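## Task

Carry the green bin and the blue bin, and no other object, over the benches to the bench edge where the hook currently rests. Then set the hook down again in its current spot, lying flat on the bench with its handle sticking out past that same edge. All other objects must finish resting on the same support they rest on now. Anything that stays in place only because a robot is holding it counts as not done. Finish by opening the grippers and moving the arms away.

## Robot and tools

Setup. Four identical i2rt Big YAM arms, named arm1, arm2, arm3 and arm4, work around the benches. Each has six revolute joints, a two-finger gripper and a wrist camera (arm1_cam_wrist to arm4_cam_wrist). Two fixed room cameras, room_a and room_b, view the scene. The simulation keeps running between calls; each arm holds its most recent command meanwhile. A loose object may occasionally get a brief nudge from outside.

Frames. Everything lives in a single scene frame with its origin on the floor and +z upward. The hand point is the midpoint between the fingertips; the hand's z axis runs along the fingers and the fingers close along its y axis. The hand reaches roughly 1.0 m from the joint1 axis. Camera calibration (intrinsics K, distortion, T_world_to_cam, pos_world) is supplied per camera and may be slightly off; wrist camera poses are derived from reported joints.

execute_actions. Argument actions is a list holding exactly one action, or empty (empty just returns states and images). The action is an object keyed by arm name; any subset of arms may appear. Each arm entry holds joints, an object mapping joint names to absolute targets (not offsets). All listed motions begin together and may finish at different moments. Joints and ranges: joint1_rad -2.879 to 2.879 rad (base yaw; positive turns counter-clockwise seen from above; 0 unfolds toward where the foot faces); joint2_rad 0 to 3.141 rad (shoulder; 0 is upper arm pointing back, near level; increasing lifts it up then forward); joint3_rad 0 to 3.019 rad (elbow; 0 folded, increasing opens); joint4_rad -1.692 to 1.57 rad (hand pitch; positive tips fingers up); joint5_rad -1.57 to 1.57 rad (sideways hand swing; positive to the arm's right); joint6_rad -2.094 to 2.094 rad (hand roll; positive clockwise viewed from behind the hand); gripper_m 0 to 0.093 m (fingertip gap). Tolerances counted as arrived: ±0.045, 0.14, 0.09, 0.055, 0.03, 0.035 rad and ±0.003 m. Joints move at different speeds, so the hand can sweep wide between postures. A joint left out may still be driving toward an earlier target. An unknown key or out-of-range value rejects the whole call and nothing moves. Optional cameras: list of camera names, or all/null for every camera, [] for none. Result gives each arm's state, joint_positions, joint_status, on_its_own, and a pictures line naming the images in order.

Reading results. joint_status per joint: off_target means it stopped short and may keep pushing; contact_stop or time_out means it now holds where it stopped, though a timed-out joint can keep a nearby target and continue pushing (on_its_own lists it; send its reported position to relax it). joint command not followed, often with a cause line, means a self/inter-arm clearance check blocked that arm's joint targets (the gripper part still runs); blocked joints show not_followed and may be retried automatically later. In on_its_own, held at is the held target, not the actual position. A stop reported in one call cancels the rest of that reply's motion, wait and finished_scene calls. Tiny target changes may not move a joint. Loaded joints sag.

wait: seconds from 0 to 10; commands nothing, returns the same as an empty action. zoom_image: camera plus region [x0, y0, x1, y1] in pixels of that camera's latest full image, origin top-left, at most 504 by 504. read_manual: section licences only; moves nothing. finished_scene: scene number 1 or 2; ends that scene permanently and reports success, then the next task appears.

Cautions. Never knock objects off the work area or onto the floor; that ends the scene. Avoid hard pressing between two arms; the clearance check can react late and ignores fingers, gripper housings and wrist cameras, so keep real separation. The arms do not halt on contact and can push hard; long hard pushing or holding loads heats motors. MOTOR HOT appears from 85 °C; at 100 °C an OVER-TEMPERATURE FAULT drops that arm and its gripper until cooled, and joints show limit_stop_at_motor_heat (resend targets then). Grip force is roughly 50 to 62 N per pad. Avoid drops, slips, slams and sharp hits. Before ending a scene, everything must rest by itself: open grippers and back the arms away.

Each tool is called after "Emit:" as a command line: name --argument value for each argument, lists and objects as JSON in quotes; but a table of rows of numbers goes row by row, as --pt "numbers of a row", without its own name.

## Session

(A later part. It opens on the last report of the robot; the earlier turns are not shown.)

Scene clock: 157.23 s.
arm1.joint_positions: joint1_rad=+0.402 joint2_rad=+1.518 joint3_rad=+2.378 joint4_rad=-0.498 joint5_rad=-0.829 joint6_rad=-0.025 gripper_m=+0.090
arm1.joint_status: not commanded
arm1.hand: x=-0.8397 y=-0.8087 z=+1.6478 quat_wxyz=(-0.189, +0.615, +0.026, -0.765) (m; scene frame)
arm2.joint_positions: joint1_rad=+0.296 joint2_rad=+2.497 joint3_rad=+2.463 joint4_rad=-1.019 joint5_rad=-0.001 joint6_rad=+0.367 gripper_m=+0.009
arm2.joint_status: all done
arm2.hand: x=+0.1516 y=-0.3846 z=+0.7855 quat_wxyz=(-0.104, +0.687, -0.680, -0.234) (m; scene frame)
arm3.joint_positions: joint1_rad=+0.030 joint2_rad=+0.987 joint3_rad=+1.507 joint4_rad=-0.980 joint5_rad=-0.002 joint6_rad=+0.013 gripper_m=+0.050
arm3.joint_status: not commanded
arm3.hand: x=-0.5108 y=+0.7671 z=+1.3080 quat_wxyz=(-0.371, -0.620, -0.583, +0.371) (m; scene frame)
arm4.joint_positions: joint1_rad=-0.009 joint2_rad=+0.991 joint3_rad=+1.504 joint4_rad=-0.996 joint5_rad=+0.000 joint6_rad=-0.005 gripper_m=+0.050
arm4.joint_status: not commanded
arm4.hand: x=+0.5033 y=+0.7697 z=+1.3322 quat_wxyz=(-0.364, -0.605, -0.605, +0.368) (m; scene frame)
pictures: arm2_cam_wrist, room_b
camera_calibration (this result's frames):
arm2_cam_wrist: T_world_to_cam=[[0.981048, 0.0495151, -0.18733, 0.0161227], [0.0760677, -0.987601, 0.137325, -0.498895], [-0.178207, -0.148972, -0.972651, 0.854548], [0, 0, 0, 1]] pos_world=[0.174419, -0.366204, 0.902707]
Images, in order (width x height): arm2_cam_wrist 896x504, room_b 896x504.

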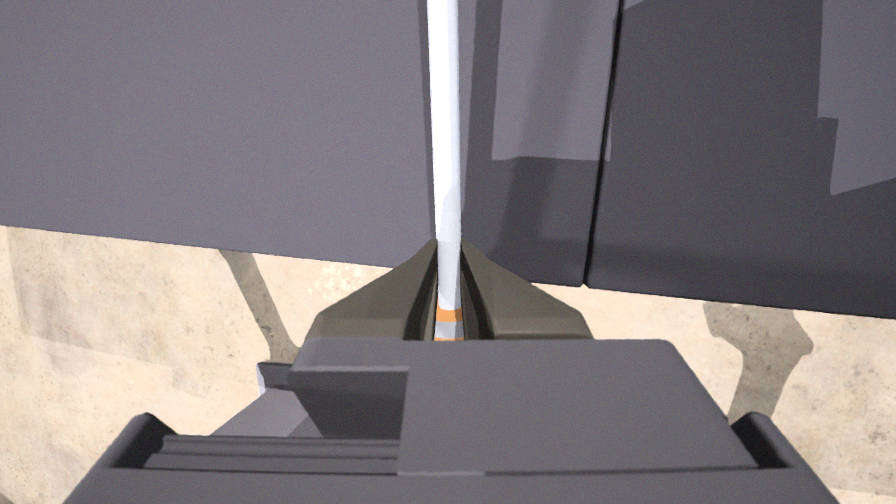

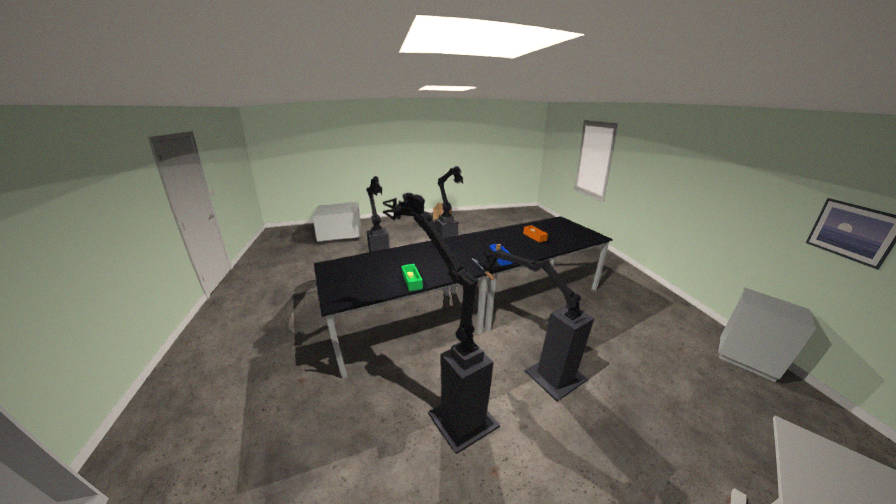

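Emit:
execute_actions --actions '[{"arm2":{"joints":{"joint2_rad":2.5,"joint3_rad":2.7,"joint4_rad":-0.95,"joint1_rad":0.335,"joint6_rad":0.45}}}]' --cameras '["room_b"]'

Emit:
execute_actions --actions '[{"arm2":{"joints":{"joint2_rad":2.63,"joint4_rad":-0.87}}}]' --cameras '["arm2_cam_wrist","room_b"]'

Scene clock: 158.57 s.
arm1.joint_positions: joint1_rad=+0.402 joint2_rad=+1.518 joint3_rad=+2.378 joint4_rad=-0.498 joint5_rad=-0.829 joint6_rad=-0.025 gripper_m=+0.090
arm1.joint_status: not commanded
arm1.hand: x=-0.8397 y=-0.8087 z=+1.6478 quat_wxyz=(-0.189, +0.615, +0.026, -0.765) (m; scene frame)
arm2.joint_positions: joint1_rad=+0.334 joint2_rad=+2.524 joint3_rad=+2.616 joint4_rad=-0.985 joint5_rad=-0.001 joint6_rad=+0.448 gripper_m=+0.009
arm2.joint_status: all done
arm2.hand: x=+0.1071 y=-0.3644 z=+0.8461 quat_wxyz=(-0.117, +0.655, -0.678, -0.311) (m; scene frame)
arm3.joint_positions: joint1_rad=+0.030 joint2_rad=+0.987 joint3_rad=+1.507 joint4_rad=-0.980 joint5_rad=-0.002 joint6_rad=+0.013 gripper_m=+0.050
arm3.joint_status: not commanded
arm3.hand: x=-0.5108 y=+0.7671 z=+1.3080 quat_wxyz=(-0.371, -0.620, -0.583, +0.371) (m; scene frame)
arm4.joint_positions: joint1_rad=-0.009 joint2_rad=+0.991 joint3_rad=+1.504 joint4_rad=-0.996 joint5_rad=+0.000 joint6_rad=-0.005 gripper_m=+0.050
arm4.joint_status: not commanded
arm4.hand: x=+0.5033 y=+0.7697 z=+1.3322 quat_wxyz=(-0.364, -0.605, -0.605, +0.368) (m; scene frame)
pictures: room_b
Images, in order (width x height): room_b 896x504.

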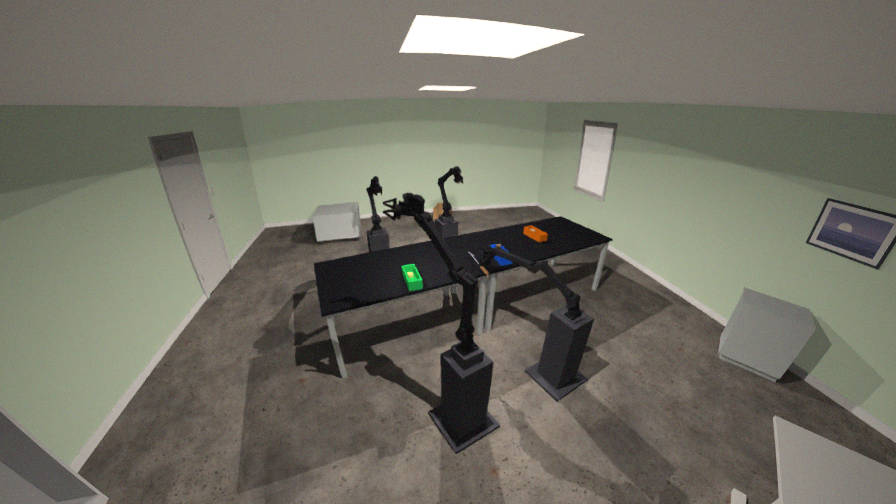

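Scene clock: 159.53 s.
arm1.joint_positions: joint1_rad=+0.402 joint2_rad=+1.518 joint3_rad=+2.378 joint4_rad=-0.498 joint5_rad=-0.829 joint6_rad=-0.025 gripper_m=+0.090
arm1.joint_status: not commanded
arm1.hand: x=-0.8397 y=-0.8087 z=+1.6478 quat_wxyz=(-0.189, +0.615, +0.026, -0.765) (m; scene frame)
arm2.joint_positions: joint1_rad=+0.334 joint2_rad=+2.616 joint3_rad=+2.635 joint4_rad=-0.896 joint5_rad=-0.004 joint6_rad=+0.455 gripper_m=+0.009
arm2.joint_status: all done
arm2.hand: x=+0.0995 y=-0.3480 z=+0.7883 quat_wxyz=(-0.117, +0.652, -0.678, -0.319) (m; scene frame)
arm3.joint_positions: joint1_rad=+0.030 joint2_rad=+0.987 joint3_rad=+1.507 joint4_rad=-0.980 joint5_rad=-0.002 joint6_rad=+0.013 gripper_m=+0.050
arm3.joint_status: not commanded
arm3.hand: x=-0.5108 y=+0.7671 z=+1.3080 quat_wxyz=(-0.371, -0.620, -0.583, +0.371) (m; scene frame)
arm4.joint_positions: joint1_rad=-0.009 joint2_rad=+0.991 joint3_rad=+1.504 joint4_rad=-0.996 joint5_rad=+0.000 joint6_rad=-0.005 gripper_m=+0.050
arm4.joint_status: not commanded
arm4.hand: x=+0.5033 y=+0.7697 z=+1.3322 quat_wxyz=(-0.364, -0.605, -0.605, +0.368) (m; scene frame)
pictures: arm2_cam_wrist, room_b
camera_calibration (this result's frames):
arm2_cam_wrist: T_world_to_cam=[[0.954675, 0.0519723, -0.293077, 0.152783], [0.0508928, -0.99864, -0.0113129, -0.343389], [-0.293266, -0.0041153, -0.956022, 0.902167], [0, 0, 0, 1]] pos_world=[0.136193, -0.347149, 0.903384]
Images, in order (width x height): arm2_cam_wrist 896x504, room_b 896x504.

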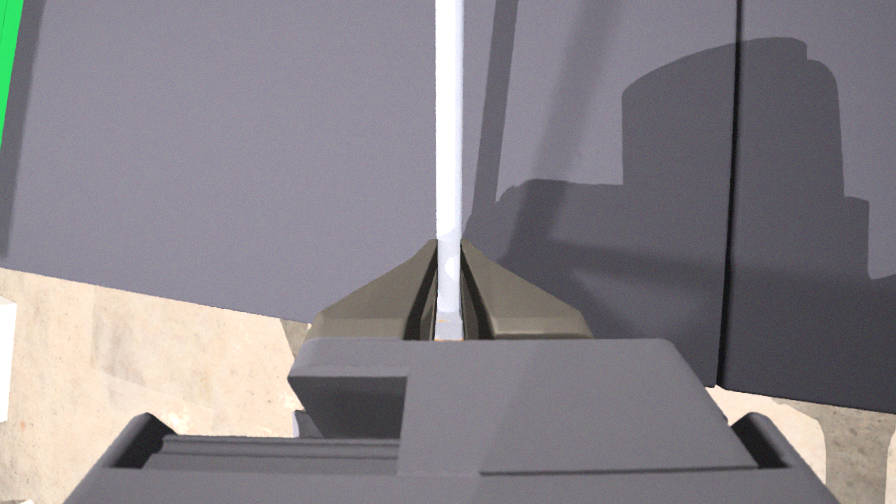

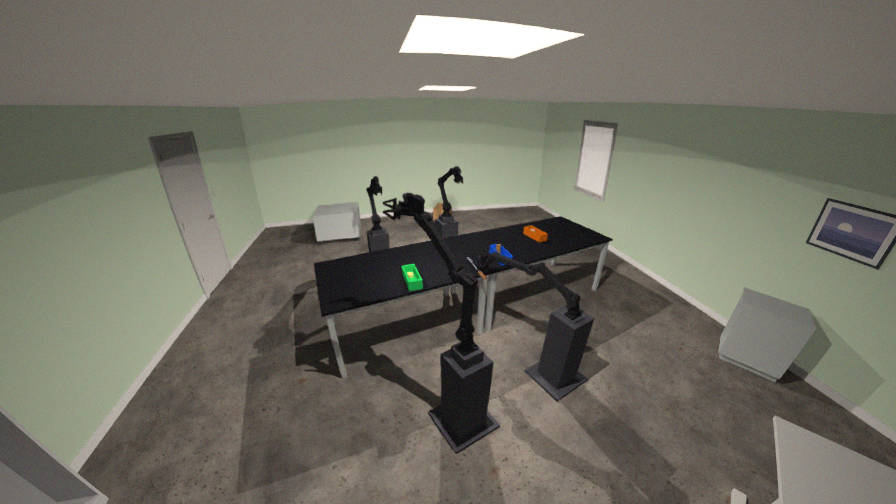

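Emit:
execute_actions --actions '[{"arm2":{"joints":{"gripper_m":0.05}}}]' --cameras '[]'

Emit:
execute_actions --actions '[{"arm2":{"joints":{"joint2_rad":1.5}}}]' --cameras '[]'

Emit:
execute_actions --actions '[{"arm2":{"joints":{"joint1_rad":-0.8}}}]' --cameras '[]'

Emit:
execute_actions --actions '[{"arm1":{"joints":{"joint1_rad":-0.91,"joint2_rad":2.6,"joint4_rad":0.3}}}]' --cameras '[]'

Emit:
execute_actions --actions '[{"arm1":{"joints":{"joint2_rad":2.8,"joint4_rad":0.47}}}]' --cameras '["arm1_cam_wrist"]'

Scene clock: 160.47 s.
arm1.joint_positions: joint1_rad=+0.402 joint2_rad=+1.518 joint3_rad=+2.378 joint4_rad=-0.498 joint5_rad=-0.829 joint6_rad=-0.025 gripper_m=+0.090
arm1.joint_status: not commanded
arm1.hand: x=-0.8397 y=-0.8087 z=+1.6478 quat_wxyz=(-0.189, +0.615, +0.026, -0.765) (m; scene frame)
arm2.joint_positions: joint1_rad=+0.334 joint2_rad=+2.616 joint3_rad=+2.637 joint4_rad=-0.888 joint5_rad=-0.003 joint6_rad=+0.455 gripper_m=+0.050
arm2.joint_status: all done
arm2.hand: x=+0.0989 y=-0.3462 z=+0.7907 quat_wxyz=(-0.119, +0.650, -0.677, -0.323) (m; scene frame)
arm3.joint_positions: joint1_rad=+0.030 joint2_rad=+0.987 joint3_rad=+1.507 joint4_rad=-0.980 joint5_rad=-0.002 joint6_rad=+0.013 gripper_m=+0.050
arm3.joint_status: not commanded
arm3.hand: x=-0.5108 y=+0.7671 z=+1.3080 quat_wxyz=(-0.371, -0.620, -0.583, +0.371) (m; scene frame)
arm4.joint_positions: joint1_rad=-0.009 joint2_rad=+0.991 joint3_rad=+1.504 joint4_rad=-0.996 joint5_rad=+0.000 joint6_rad=-0.005 gripper_m=+0.050
arm4.joint_status: not commanded
arm4.hand: x=+0.5033 y=+0.7697 z=+1.3322 quat_wxyz=(-0.364, -0.605, -0.605, +0.368) (m; scene frame)
pictures: none
No camera images: the call's "cameras" was empty. Leave "cameras" out to get every camera's image.

Scene clock: 163.43 s.
arm1.joint_positions: joint1_rad=+0.402 joint2_rad=+1.518 joint3_rad=+2.378 joint4_rad=-0.498 joint5_rad=-0.829 joint6_rad=-0.025 gripper_m=+0.090
arm1.joint_status: not commanded
arm1.hand: x=-0.8397 y=-0.8087 z=+1.6478 quat_wxyz=(-0.189, +0.615, +0.026, -0.765) (m; scene frame)
arm2.joint_positions: joint1_rad=+0.334 joint2_rad=+1.490 joint3_rad=+2.686 joint4_rad=-0.865 joint5_rad=-0.003 joint6_rad=+0.455 gripper_m=+0.050
arm2.joint_status: all done
arm2.hand: x=+0.2933 y=-0.7982 z=+1.6570 quat_wxyz=(-0.280, +0.404, -0.418, -0.764) (m; scene frame)
arm3.joint_positions: joint1_rad=+0.030 joint2_rad=+0.987 joint3_rad=+1.507 joint4_rad=-0.980 joint5_rad=-0.002 joint6_rad=+0.013 gripper_m=+0.050
arm3.joint_status: not commanded
arm3.hand: x=-0.5108 y=+0.7671 z=+1.3080 quat_wxyz=(-0.371, -0.620, -0.583, +0.371) (m; scene frame)
arm4.joint_positions: joint1_rad=-0.009 joint2_rad=+0.991 joint3_rad=+1.504 joint4_rad=-0.996 joint5_rad=+0.000 joint6_rad=-0.005 gripper_m=+0.050
arm4.joint_status: not commanded
arm4.hand: x=+0.5033 y=+0.7697 z=+1.3322 quat_wxyz=(-0.364, -0.605, -0.605, +0.368) (m; scene frame)
pictures: none
No camera images: the call's "cameras" was empty. Leave "cameras" out to get every camera's image.

Scene clock: 165.00 s.
arm1.joint_positions: joint1_rad=+0.402 joint2_rad=+1.518 joint3_rad=+2.378 joint4_rad=-0.498 joint5_rad=-0.829 joint6_rad=-0.025 gripper_m=+0.090
arm1.joint_status: not commanded
arm1.hand: x=-0.8397 y=-0.8087 z=+1.6478 quat_wxyz=(-0.189, +0.615, +0.026, -0.765) (m; scene frame)
arm2.joint_positions: joint1_rad=-0.793 joint2_rad=+1.504 joint3_rad=+2.686 joint4_rad=-0.865 joint5_rad=-0.001 joint6_rad=+0.455 gripper_m=+0.050
arm2.joint_status: all done
arm2.hand: x=+0.7567 y=-0.8593 z=+1.6531 quat_wxyz=(-0.643, +0.118, -0.573, -0.494) (m; scene frame)
arm3.joint_positions: joint1_rad=+0.030 joint2_rad=+0.987 joint3_rad=+1.507 joint4_rad=-0.980 joint5_rad=-0.002 joint6_rad=+0.013 gripper_m=+0.050
arm3.joint_status: not commanded
arm3.hand: x=-0.5108 y=+0.7671 z=+1.3080 quat_wxyz=(-0.371, -0.620, -0.583, +0.371) (m; scene frame)
arm4.joint_positions: joint1_rad=-0.009 joint2_rad=+0.991 joint3_rad=+1.504 joint4_rad=-0.996 joint5_rad=+0.000 joint6_rad=-0.005 gripper_m=+0.050
arm4.joint_status: not commanded
arm4.hand: x=+0.5033 y=+0.7697 z=+1.3322 quat_wxyz=(-0.364, -0.605, -0.605, +0.368) (m; scene frame)
pictures: none
No camera images: the call's "cameras" was empty. Leave "cameras" out to get every camera's image.

Scene clock: 167.63 s.
arm1.joint_positions: joint1_rad=-0.916 joint2_rad=+2.599 joint3_rad=+2.362 joint4_rad=+0.285 joint5_rad=-0.828 joint6_rad=-0.025 gripper_m=+0.090
arm1.joint_status: all done
arm1.hand: x=+0.1027 y=-0.4440 z=+0.9560 quat_wxyz=(-0.513, +0.514, -0.475, -0.497) (m; scene frame)
arm2.joint_positions: joint1_rad=-0.793 joint2_rad=+1.504 joint3_rad=+2.686 joint4_rad=-0.865 joint5_rad=-0.001 joint6_rad=+0.455 gripper_m=+0.050
arm2.joint_status: not commanded
arm2.hand: x=+0.7567 y=-0.8593 z=+1.6531 quat_wxyz=(-0.643, +0.118, -0.573, -0.494) (m; scene frame)
arm3.joint_positions: joint1_rad=+0.030 joint2_rad=+0.987 joint3_rad=+1.507 joint4_rad=-0.980 joint5_rad=-0.002 joint6_rad=+0.013 gripper_m=+0.050
arm3.joint_status: not commanded
arm3.hand: x=-0.5108 y=+0.7671 z=+1.3080 quat_wxyz=(-0.371, -0.620, -0.583, +0.371) (m; scene frame)
arm4.joint_positions: joint1_rad=-0.009 joint2_rad=+0.991 joint3_rad=+1.504 joint4_rad=-0.996 joint5_rad=+0.000 joint6_rad=-0.005 gripper_m=+0.050
arm4.joint_status: not commanded
arm4.hand: x=+0.5033 y=+0.7697 z=+1.3322 quat_wxyz=(-0.364, -0.605, -0.605, +0.368) (m; scene frame)
pictures: none
No camera images: the call's "cameras" was empty. Leave "cameras" out to get every camera's image.

Scene clock: 169.03 s.
arm1.joint_positions: joint1_rad=-0.916 joint2_rad=+2.831 joint3_rad=+2.372 joint4_rad=+0.449 joint5_rad=-0.828 joint6_rad=-0.025 gripper_m=+0.090
arm1.joint_status: all done
arm1.hand: x=+0.0968 y=-0.4509 z=+0.7789 quat_wxyz=(-0.493, +0.513, -0.496, -0.498) (m; scene frame)
arm2.joint_positions: joint1_rad=-0.793 joint2_rad=+1.504 joint3_rad=+2.686 joint4_rad=-0.865 joint5_rad=-0.001 joint6_rad=+0.455 gripper_m=+0.050
arm2.joint_status: not commanded
arm2.hand: x=+0.7567 y=-0.8593 z=+1.6531 quat_wxyz=(-0.643, +0.118, -0.573, -0.494) (m; scene frame)
arm3.joint_positions: joint1_rad=+0.030 joint2_rad=+0.987 joint3_rad=+1.507 joint4_rad=-0.980 joint5_rad=-0.002 joint6_rad=+0.013 gripper_m=+0.050
arm3.joint_status: not commanded
arm3.hand: x=-0.5108 y=+0.7671 z=+1.3080 quat_wxyz=(-0.371, -0.620, -0.583, +0.371) (m; scene frame)
arm4.joint_positions: joint1_rad=-0.009 joint2_rad=+0.991 joint3_rad=+1.504 joint4_rad=-0.996 joint5_rad=+0.000 joint6_rad=-0.005 gripper_m=+0.050
arm4.joint_status: not commanded
arm4.hand: x=+0.5033 y=+0.7697 z=+1.3322 quat_wxyz=(-0.364, -0.605, -0.605, +0.368) (m; scene frame)
pictures: arm1_cam_wrist
camera_calibration (this result's frames):
arm1_cam_wrist: T_world_to_cam=[[0.999847, 0.017242, 0.00279267, -0.0930336], [0.012425, -0.589726, -0.807508, 0.370386], [-0.0122761, 0.807419, -0.58985, 0.951611], [0, 0, 0, 1]] pos_world=[0.100099, -0.548319, 0.860658]
Images, in order (width x height): arm1_cam_wrist 896x504.

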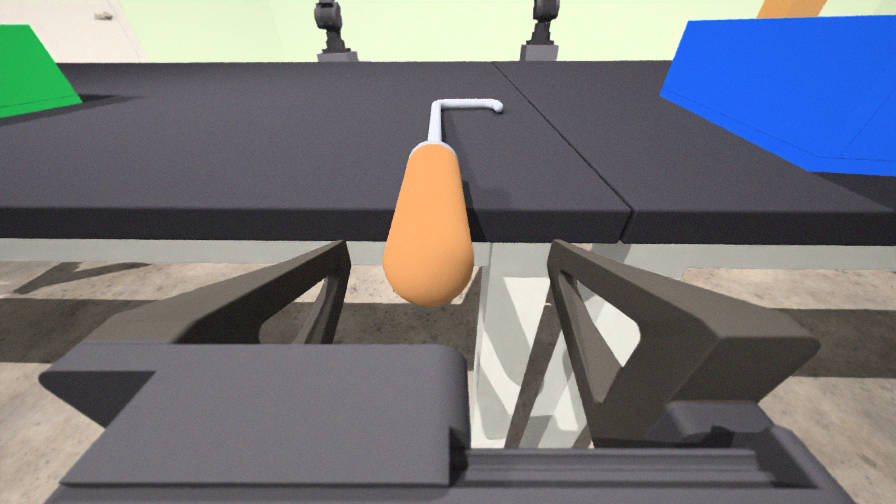

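Emit:
execute_actions --actions '[{"arm1":{"joints":{"joint4_rad":0.52}}}]' --cameras '[]'

Emit:
execute_actions --actions '[{"arm1":{"joints":{"gripper_m":0}}}]' --cameras '[]'

Emit:
execute_actions --actions '[{"arm1":{"joints":{"joint2_rad":2.3,"joint4_rad":0.2}}}]' --cameras '[]'

Emit:
execute_actions --actions '[{"arm1":{"joints":{"joint1_rad":0.358,"joint5_rad":0.116,"joint2_rad":1.9,"joint3_rad":1.8,"joint4_rad":0.5}}}]' --cameras '[]'

Emit:
execute_actions --actions '[{"arm1":{"joints":{"joint2_rad":2.2,"joint3_rad":1.5,"joint4_rad":1.1}}}]' --cameras '["arm1_cam_wrist","room_b"]'

Scene clock: 169.97 s.
arm1.joint_positions: joint1_rad=-0.916 joint2_rad=+2.831 joint3_rad=+2.372 joint4_rad=+0.497 joint5_rad=-0.828 joint6_rad=-0.025 gripper_m=+0.090
arm1.joint_status: all done
arm1.hand: x=+0.0968 y=-0.4508 z=+0.7880 quat_wxyz=(-0.509, +0.514, -0.479, -0.497) (m; scene frame)
arm2.joint_positions: joint1_rad=-0.793 joint2_rad=+1.504 joint3_rad=+2.686 joint4_rad=-0.865 joint5_rad=-0.001 joint6_rad=+0.455 gripper_m=+0.050
arm2.joint_status: not commanded
arm2.hand: x=+0.7567 y=-0.8593 z=+1.6531 quat_wxyz=(-0.643, +0.118, -0.573, -0.494) (m; scene frame)
arm3.joint_positions: joint1_rad=+0.030 joint2_rad=+0.987 joint3_rad=+1.507 joint4_rad=-0.980 joint5_rad=-0.002 joint6_rad=+0.013 gripper_m=+0.050
arm3.joint_status: not commanded
arm3.hand: x=-0.5108 y=+0.7671 z=+1.3080 quat_wxyz=(-0.371, -0.620, -0.583, +0.371) (m; scene frame)
arm4.joint_positions: joint1_rad=-0.009 joint2_rad=+0.991 joint3_rad=+1.504 joint4_rad=-0.996 joint5_rad=+0.000 joint6_rad=-0.005 gripper_m=+0.050
arm4.joint_status: not commanded
arm4.hand: x=+0.5033 y=+0.7697 z=+1.3322 quat_wxyz=(-0.364, -0.605, -0.605, +0.368) (m; scene frame)
pictures: none
No camera images: the call's "cameras" was empty. Leave "cameras" out to get every camera's image.

Scene clock: 170.67 s.
arm1.joint_positions: joint1_rad=-0.916 joint2_rad=+2.831 joint3_rad=+2.372 joint4_rad=+0.498 joint5_rad=-0.831 joint6_rad=-0.026 gripper_m=+0.031
arm1.joint_status: gripper_m off_target (ended at +0.031, target +0.000)
arm1.hand: x=+0.0960 y=-0.4506 z=+0.7882 quat_wxyz=(-0.509, +0.515, -0.478, -0.498) (m; scene frame)
arm2.joint_positions: joint1_rad=-0.793 joint2_rad=+1.504 joint3_rad=+2.686 joint4_rad=-0.865 joint5_rad=-0.001 joint6_rad=+0.455 gripper_m=+0.050
arm2.joint_status: not commanded
arm2.hand: x=+0.7567 y=-0.8593 z=+1.6531 quat_wxyz=(-0.643, +0.118, -0.573, -0.494) (m; scene frame)
arm3.joint_positions: joint1_rad=+0.030 joint2_rad=+0.987 joint3_rad=+1.507 joint4_rad=-0.980 joint5_rad=-0.002 joint6_rad=+0.013 gripper_m=+0.050
arm3.joint_status: not commanded
arm3.hand: x=-0.5108 y=+0.7671 z=+1.3080 quat_wxyz=(-0.371, -0.620, -0.583, +0.371) (m; scene frame)
arm4.joint_positions: joint1_rad=-0.009 joint2_rad=+0.991 joint3_rad=+1.504 joint4_rad=-0.996 joint5_rad=+0.000 joint6_rad=-0.005 gripper_m=+0.050
arm4.joint_status: not commanded
arm4.hand: x=+0.5033 y=+0.7697 z=+1.3322 quat_wxyz=(-0.364, -0.605, -0.605, +0.368) (m; scene frame)
pictures: none
No camera images: the call's "cameras" was empty. Leave "cameras" out to get every camera's image.

Scene clock: 172.70 s.
arm1.joint_positions: joint1_rad=-0.912 joint2_rad=+2.369 joint3_rad=+2.359 joint4_rad=+0.177 joint5_rad=-0.831 joint6_rad=-0.025 gripper_m=+0.031
arm1.joint_status: all done
arm1.hand: x=+0.0767 y=-0.4620 z=+1.1435 quat_wxyz=(-0.552, +0.515, -0.430, -0.496) (m; scene frame)
arm2.joint_positions: joint1_rad=-0.793 joint2_rad=+1.504 joint3_rad=+2.686 joint4_rad=-0.865 joint5_rad=-0.001 joint6_rad=+0.455 gripper_m=+0.050
arm2.joint_status: not commanded
arm2.hand: x=+0.7567 y=-0.8593 z=+1.6531 quat_wxyz=(-0.643, +0.118, -0.573, -0.494) (m; scene frame)
arm3.joint_positions: joint1_rad=+0.030 joint2_rad=+0.987 joint3_rad=+1.507 joint4_rad=-0.980 joint5_rad=-0.002 joint6_rad=+0.013 gripper_m=+0.050
arm3.joint_status: not commanded
arm3.hand: x=-0.5108 y=+0.7671 z=+1.3080 quat_wxyz=(-0.371, -0.620, -0.583, +0.371) (m; scene frame)
arm4.joint_positions: joint1_rad=-0.009 joint2_rad=+0.991 joint3_rad=+1.504 joint4_rad=-0.996 joint5_rad=+0.000 joint6_rad=-0.005 gripper_m=+0.050
arm4.joint_status: not commanded
arm4.hand: x=+0.5033 y=+0.7697 z=+1.3322 quat_wxyz=(-0.364, -0.605, -0.605, +0.368) (m; scene frame)
pictures: none
No camera images: the call's "cameras" was empty. Leave "cameras" out to get every camera's image.

Scene clock: 174.80 s.
arm1.joint_positions: joint1_rad=+0.352 joint2_rad=+1.965 joint3_rad=+1.757 joint4_rad=+0.453 joint5_rad=+0.117 joint6_rad=-0.023 gripper_m=+0.031
arm1.joint_status: all done
arm1.hand: x=-0.8451 y=-0.4223 z=+1.2081 quat_wxyz=(-0.448, +0.503, -0.362, -0.644) (m; scene frame)
arm2.joint_positions: joint1_rad=-0.793 joint2_rad=+1.504 joint3_rad=+2.686 joint4_rad=-0.865 joint5_rad=-0.001 joint6_rad=+0.455 gripper_m=+0.050
arm2.joint_status: not commanded
arm2.hand: x=+0.7567 y=-0.8593 z=+1.6531 quat_wxyz=(-0.643, +0.118, -0.573, -0.494) (m; scene frame)
arm3.joint_positions: joint1_rad=+0.030 joint2_rad=+0.987 joint3_rad=+1.507 joint4_rad=-0.980 joint5_rad=-0.002 joint6_rad=+0.013 gripper_m=+0.050
arm3.joint_status: not commanded
arm3.hand: x=-0.5108 y=+0.7671 z=+1.3080 quat_wxyz=(-0.371, -0.620, -0.583, +0.371) (m; scene frame)
arm4.joint_positions: joint1_rad=-0.009 joint2_rad=+0.991 joint3_rad=+1.504 joint4_rad=-0.996 joint5_rad=+0.000 joint6_rad=-0.005 gripper_m=+0.050
arm4.joint_status: not commanded
arm4.hand: x=+0.5033 y=+0.7697 z=+1.3322 quat_wxyz=(-0.364, -0.605, -0.605, +0.368) (m; scene frame)
pictures: none
No camera images: the call's "cameras" was empty. Leave "cameras" out to get every camera's image.

Scene clock: 177.43 s.
arm1.joint_positions: joint1_rad=+0.354 joint2_rad=+2.276 joint3_rad=+1.469 joint4_rad=+1.038 joint5_rad=+0.114 joint6_rad=-0.033 gripper_m=+0.031
arm1.joint_status: joint4_rad time_out (moved +0.585 of +0.647); the others done
arm1.on_its_own: joint4_rad reads +1.038 and still pushes toward +1.100 since a time_out
arm1.hand: x=-0.8400 y=-0.4445 z=+0.9291 quat_wxyz=(-0.448, +0.511, -0.360, -0.639) (m; scene frame)
arm2.joint_positions: joint1_rad=-0.793 joint2_rad=+1.504 joint3_rad=+2.686 joint4_rad=-0.865 joint5_rad=-0.001 joint6_rad=+0.455 gripper_m=+0.050
arm2.joint_status: not commanded
arm2.hand: x=+0.7567 y=-0.8593 z=+1.6531 quat_wxyz=(-0.643, +0.118, -0.573, -0.494) (m; scene frame)
arm3.joint_positions: joint1_rad=+0.030 joint2_rad=+0.987 joint3_rad=+1.507 joint4_rad=-0.980 joint5_rad=-0.002 joint6_rad=+0.013 gripper_m=+0.050
arm3.joint_status: not commanded
arm3.hand: x=-0.5108 y=+0.7671 z=+1.3080 quat_wxyz=(-0.371, -0.620, -0.583, +0.371) (m; scene frame)
arm4.joint_positions: joint1_rad=-0.009 joint2_rad=+0.991 joint3_rad=+1.504 joint4_rad=-0.996 joint5_rad=+0.000 joint6_rad=-0.005 gripper_m=+0.050
arm4.joint_status: not commanded
arm4.hand: x=+0.5033 y=+0.7697 z=+1.3322 quat_wxyz=(-0.364, -0.605, -0.605, +0.368) (m; scene frame)
pictures: arm1_cam_wrist, room_b
camera_calibration (this result's frames):
arm1_cam_wrist: T_world_to_cam=[[0.941763, 0.336029, -0.012923, 0.950677], [0.11721, -0.364029, -0.923983, 0.803607], [-0.315189, 0.868658, -0.382215, 0.603453], [0, 0, 0, 1]] pos_world=[-0.799301, -0.551113, 0.985454]
Images, in order (width x height): arm1_cam_wrist 896x504, room_b 896x504.

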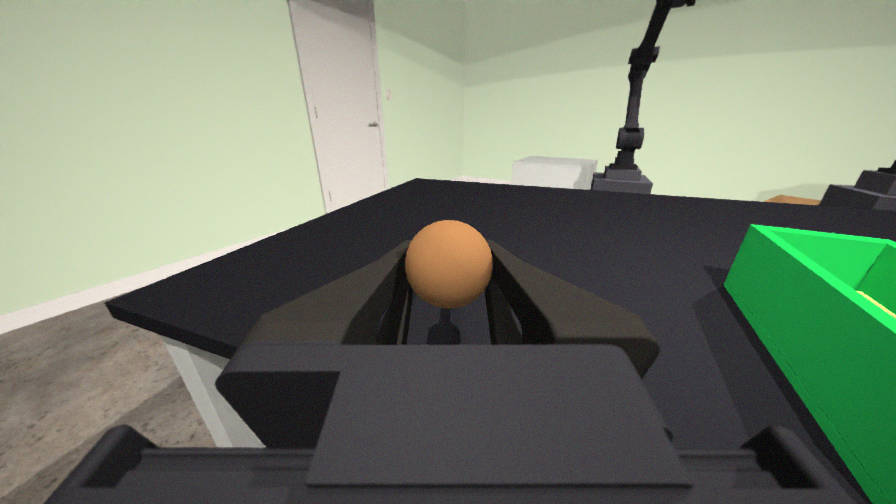

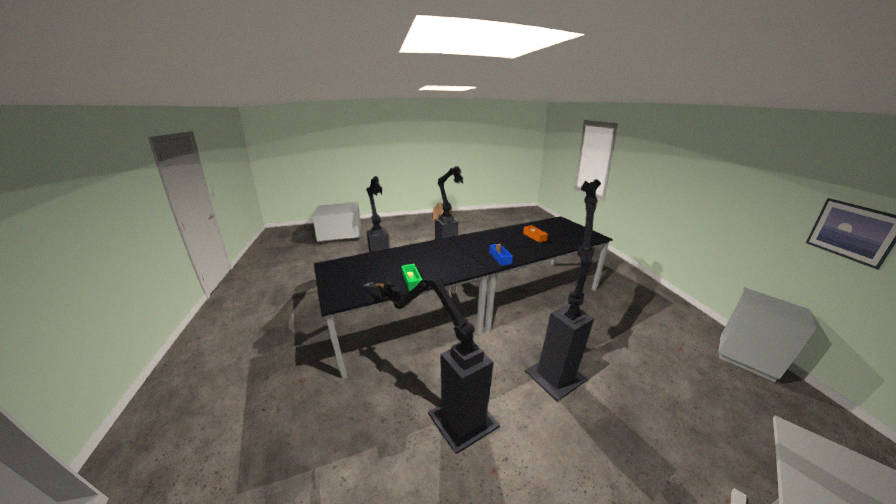

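Emit:
execute_actions --actions '[{"arm1":{"joints":{"joint2_rad":2.4,"joint3_rad":1.46,"joint4_rad":0.97}}}]' --cameras '["arm1_cam_wrist"]'

Scene clock: 178.63 s.
arm1.joint_positions: joint1_rad=+0.354 joint2_rad=+2.420 joint3_rad=+1.449 joint4_rad=+0.979 joint5_rad=+0.115 joint6_rad=-0.043 gripper_m=+0.031
arm1.joint_status: all done
arm1.hand: x=-0.8364 y=-0.4554 z=+0.7903 quat_wxyz=(-0.415, +0.586, -0.396, -0.572) (m; scene frame)
arm2.joint_positions: joint1_rad=-0.793 joint2_rad=+1.504 joint3_rad=+2.686 joint4_rad=-0.865 joint5_rad=-0.001 joint6_rad=+0.455 gripper_m=+0.050
arm2.joint_status: not commanded
arm2.hand: x=+0.7567 y=-0.8593 z=+1.6531 quat_wxyz=(-0.643, +0.118, -0.573, -0.494) (m; scene frame)
arm3.joint_positions: joint1_rad=+0.030 joint2_rad=+0.987 joint3_rad=+1.507 joint4_rad=-0.980 joint5_rad=-0.002 joint6_rad=+0.013 gripper_m=+0.050
arm3.joint_status: not commanded
arm3.hand: x=-0.5108 y=+0.7671 z=+1.3080 quat_wxyz=(-0.371, -0.620, -0.583, +0.371) (m; scene frame)
arm4.joint_positions: joint1_rad=-0.009 joint2_rad=+0.991 joint3_rad=+1.504 joint4_rad=-0.996 joint5_rad=+0.000 joint6_rad=-0.005 gripper_m=+0.050
arm4.joint_status: not commanded
arm4.hand: x=+0.5033 y=+0.7697 z=+1.3322 quat_wxyz=(-0.364, -0.605, -0.605, +0.368) (m; scene frame)
pictures: arm1_cam_wrist
camera_calibration (this result's frames):
arm1_cam_wrist: T_world_to_cam=[[0.940885, 0.33789, 0.0237793, 0.920225], [0.212846, -0.535156, -0.817499, 0.588875], [-0.263499, 0.774234, -0.575439, 0.713886], [0, 0, 0, 1]] pos_world=[-0.803057, -0.548509, 0.87032]
Images, in order (width x height): arm1_cam_wrist 896x504.

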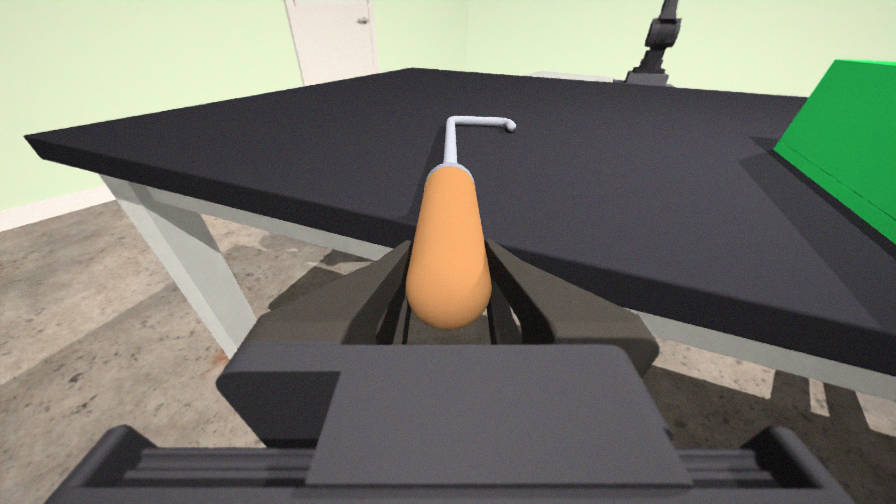

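Emit:
execute_actions --actions '[{"arm1":{"joints":{"gripper_m":0.09}}}]' --cameras '[]'

Emit:
execute_actions --actions '[{"arm1":{"joints":{"joint2_rad":1.9}}}]' --cameras '["room_b"]'

Emit:
finished_scene --scene 2

Scene clock: 179.53 s.
arm1.joint_positions: joint1_rad=+0.354 joint2_rad=+2.420 joint3_rad=+1.449 joint4_rad=+0.979 joint5_rad=+0.115 joint6_rad=-0.037 gripper_m=+0.090
arm1.joint_status: all done
arm1.hand: x=-0.8364 y=-0.4554 z=+0.7901 quat_wxyz=(-0.413, +0.585, -0.398, -0.573) (m; scene frame)
arm2.joint_positions: joint1_rad=-0.793 joint2_rad=+1.504 joint3_rad=+2.686 joint4_rad=-0.865 joint5_rad=-0.001 joint6_rad=+0.455 gripper_m=+0.050
arm2.joint_status: not commanded
arm2.hand: x=+0.7567 y=-0.8593 z=+1.6531 quat_wxyz=(-0.643, +0.118, -0.573, -0.494) (m; scene frame)
arm3.joint_positions: joint1_rad=+0.030 joint2_rad=+0.987 joint3_rad=+1.507 joint4_rad=-0.980 joint5_rad=-0.002 joint6_rad=+0.013 gripper_m=+0.050
arm3.joint_status: not commanded
arm3.hand: x=-0.5108 y=+0.7671 z=+1.3080 quat_wxyz=(-0.371, -0.620, -0.583, +0.371) (m; scene frame)
arm4.joint_positions: joint1_rad=-0.009 joint2_rad=+0.991 joint3_rad=+1.504 joint4_rad=-0.996 joint5_rad=+0.000 joint6_rad=-0.005 gripper_m=+0.050
arm4.joint_status: not commanded
arm4.hand: x=+0.5033 y=+0.7697 z=+1.3322 quat_wxyz=(-0.364, -0.605, -0.605, +0.368) (m; scene frame)
pictures: none
No camera images: the call's "cameras" was empty. Leave "cameras" out to get every camera's image.

Scene clock: 181.23 s.
arm1.joint_positions: joint1_rad=+0.354 joint2_rad=+1.914 joint3_rad=+1.449 joint4_rad=+0.970 joint5_rad=+0.115 joint6_rad=-0.037 gripper_m=+0.090
arm1.joint_status: all done
arm1.hand: x=-0.8152 y=-0.4886 z=+1.1861 quat_wxyz=(-0.486, +0.412, -0.306, -0.707) (m; scene frame)
arm2.joint_positions: joint1_rad=-0.793 joint2_rad=+1.504 joint3_rad=+2.686 joint4_rad=-0.865 joint5_rad=-0.001 joint6_rad=+0.455 gripper_m=+0.050
arm2.joint_status: not commanded
arm2.hand: x=+0.7567 y=-0.8593 z=+1.6531 quat_wxyz=(-0.643, +0.118, -0.573, -0.494) (m; scene frame)
arm3.joint_positions: joint1_rad=+0.030 joint2_rad=+0.987 joint3_rad=+1.507 joint4_rad=-0.980 joint5_rad=-0.002 joint6_rad=+0.013 gripper_m=+0.050
arm3.joint_status: not commanded
arm3.hand: x=-0.5108 y=+0.7671 z=+1.3080 quat_wxyz=(-0.371, -0.620, -0.583, +0.371) (m; scene frame)
arm4.joint_positions: joint1_rad=-0.009 joint2_rad=+0.991 joint3_rad=+1.504 joint4_rad=-0.996 joint5_rad=+0.000 joint6_rad=-0.005 gripper_m=+0.050
arm4.joint_status: not commanded
arm4.hand: x=+0.5033 y=+0.7697 z=+1.3322 quat_wxyz=(-0.364, -0.605, -0.605, +0.368) (m; scene frame)
pictures: room_b
Images, in order (width x height): room_b 896x504.

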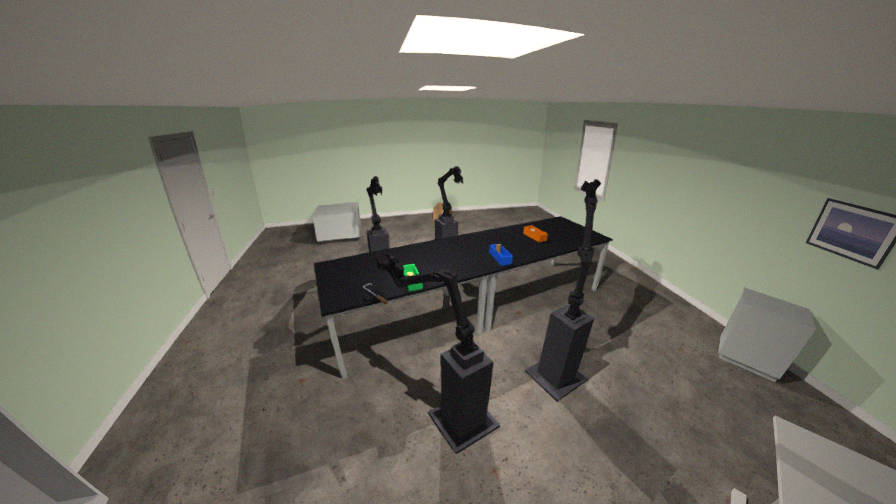

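The scene is finished: the task was done.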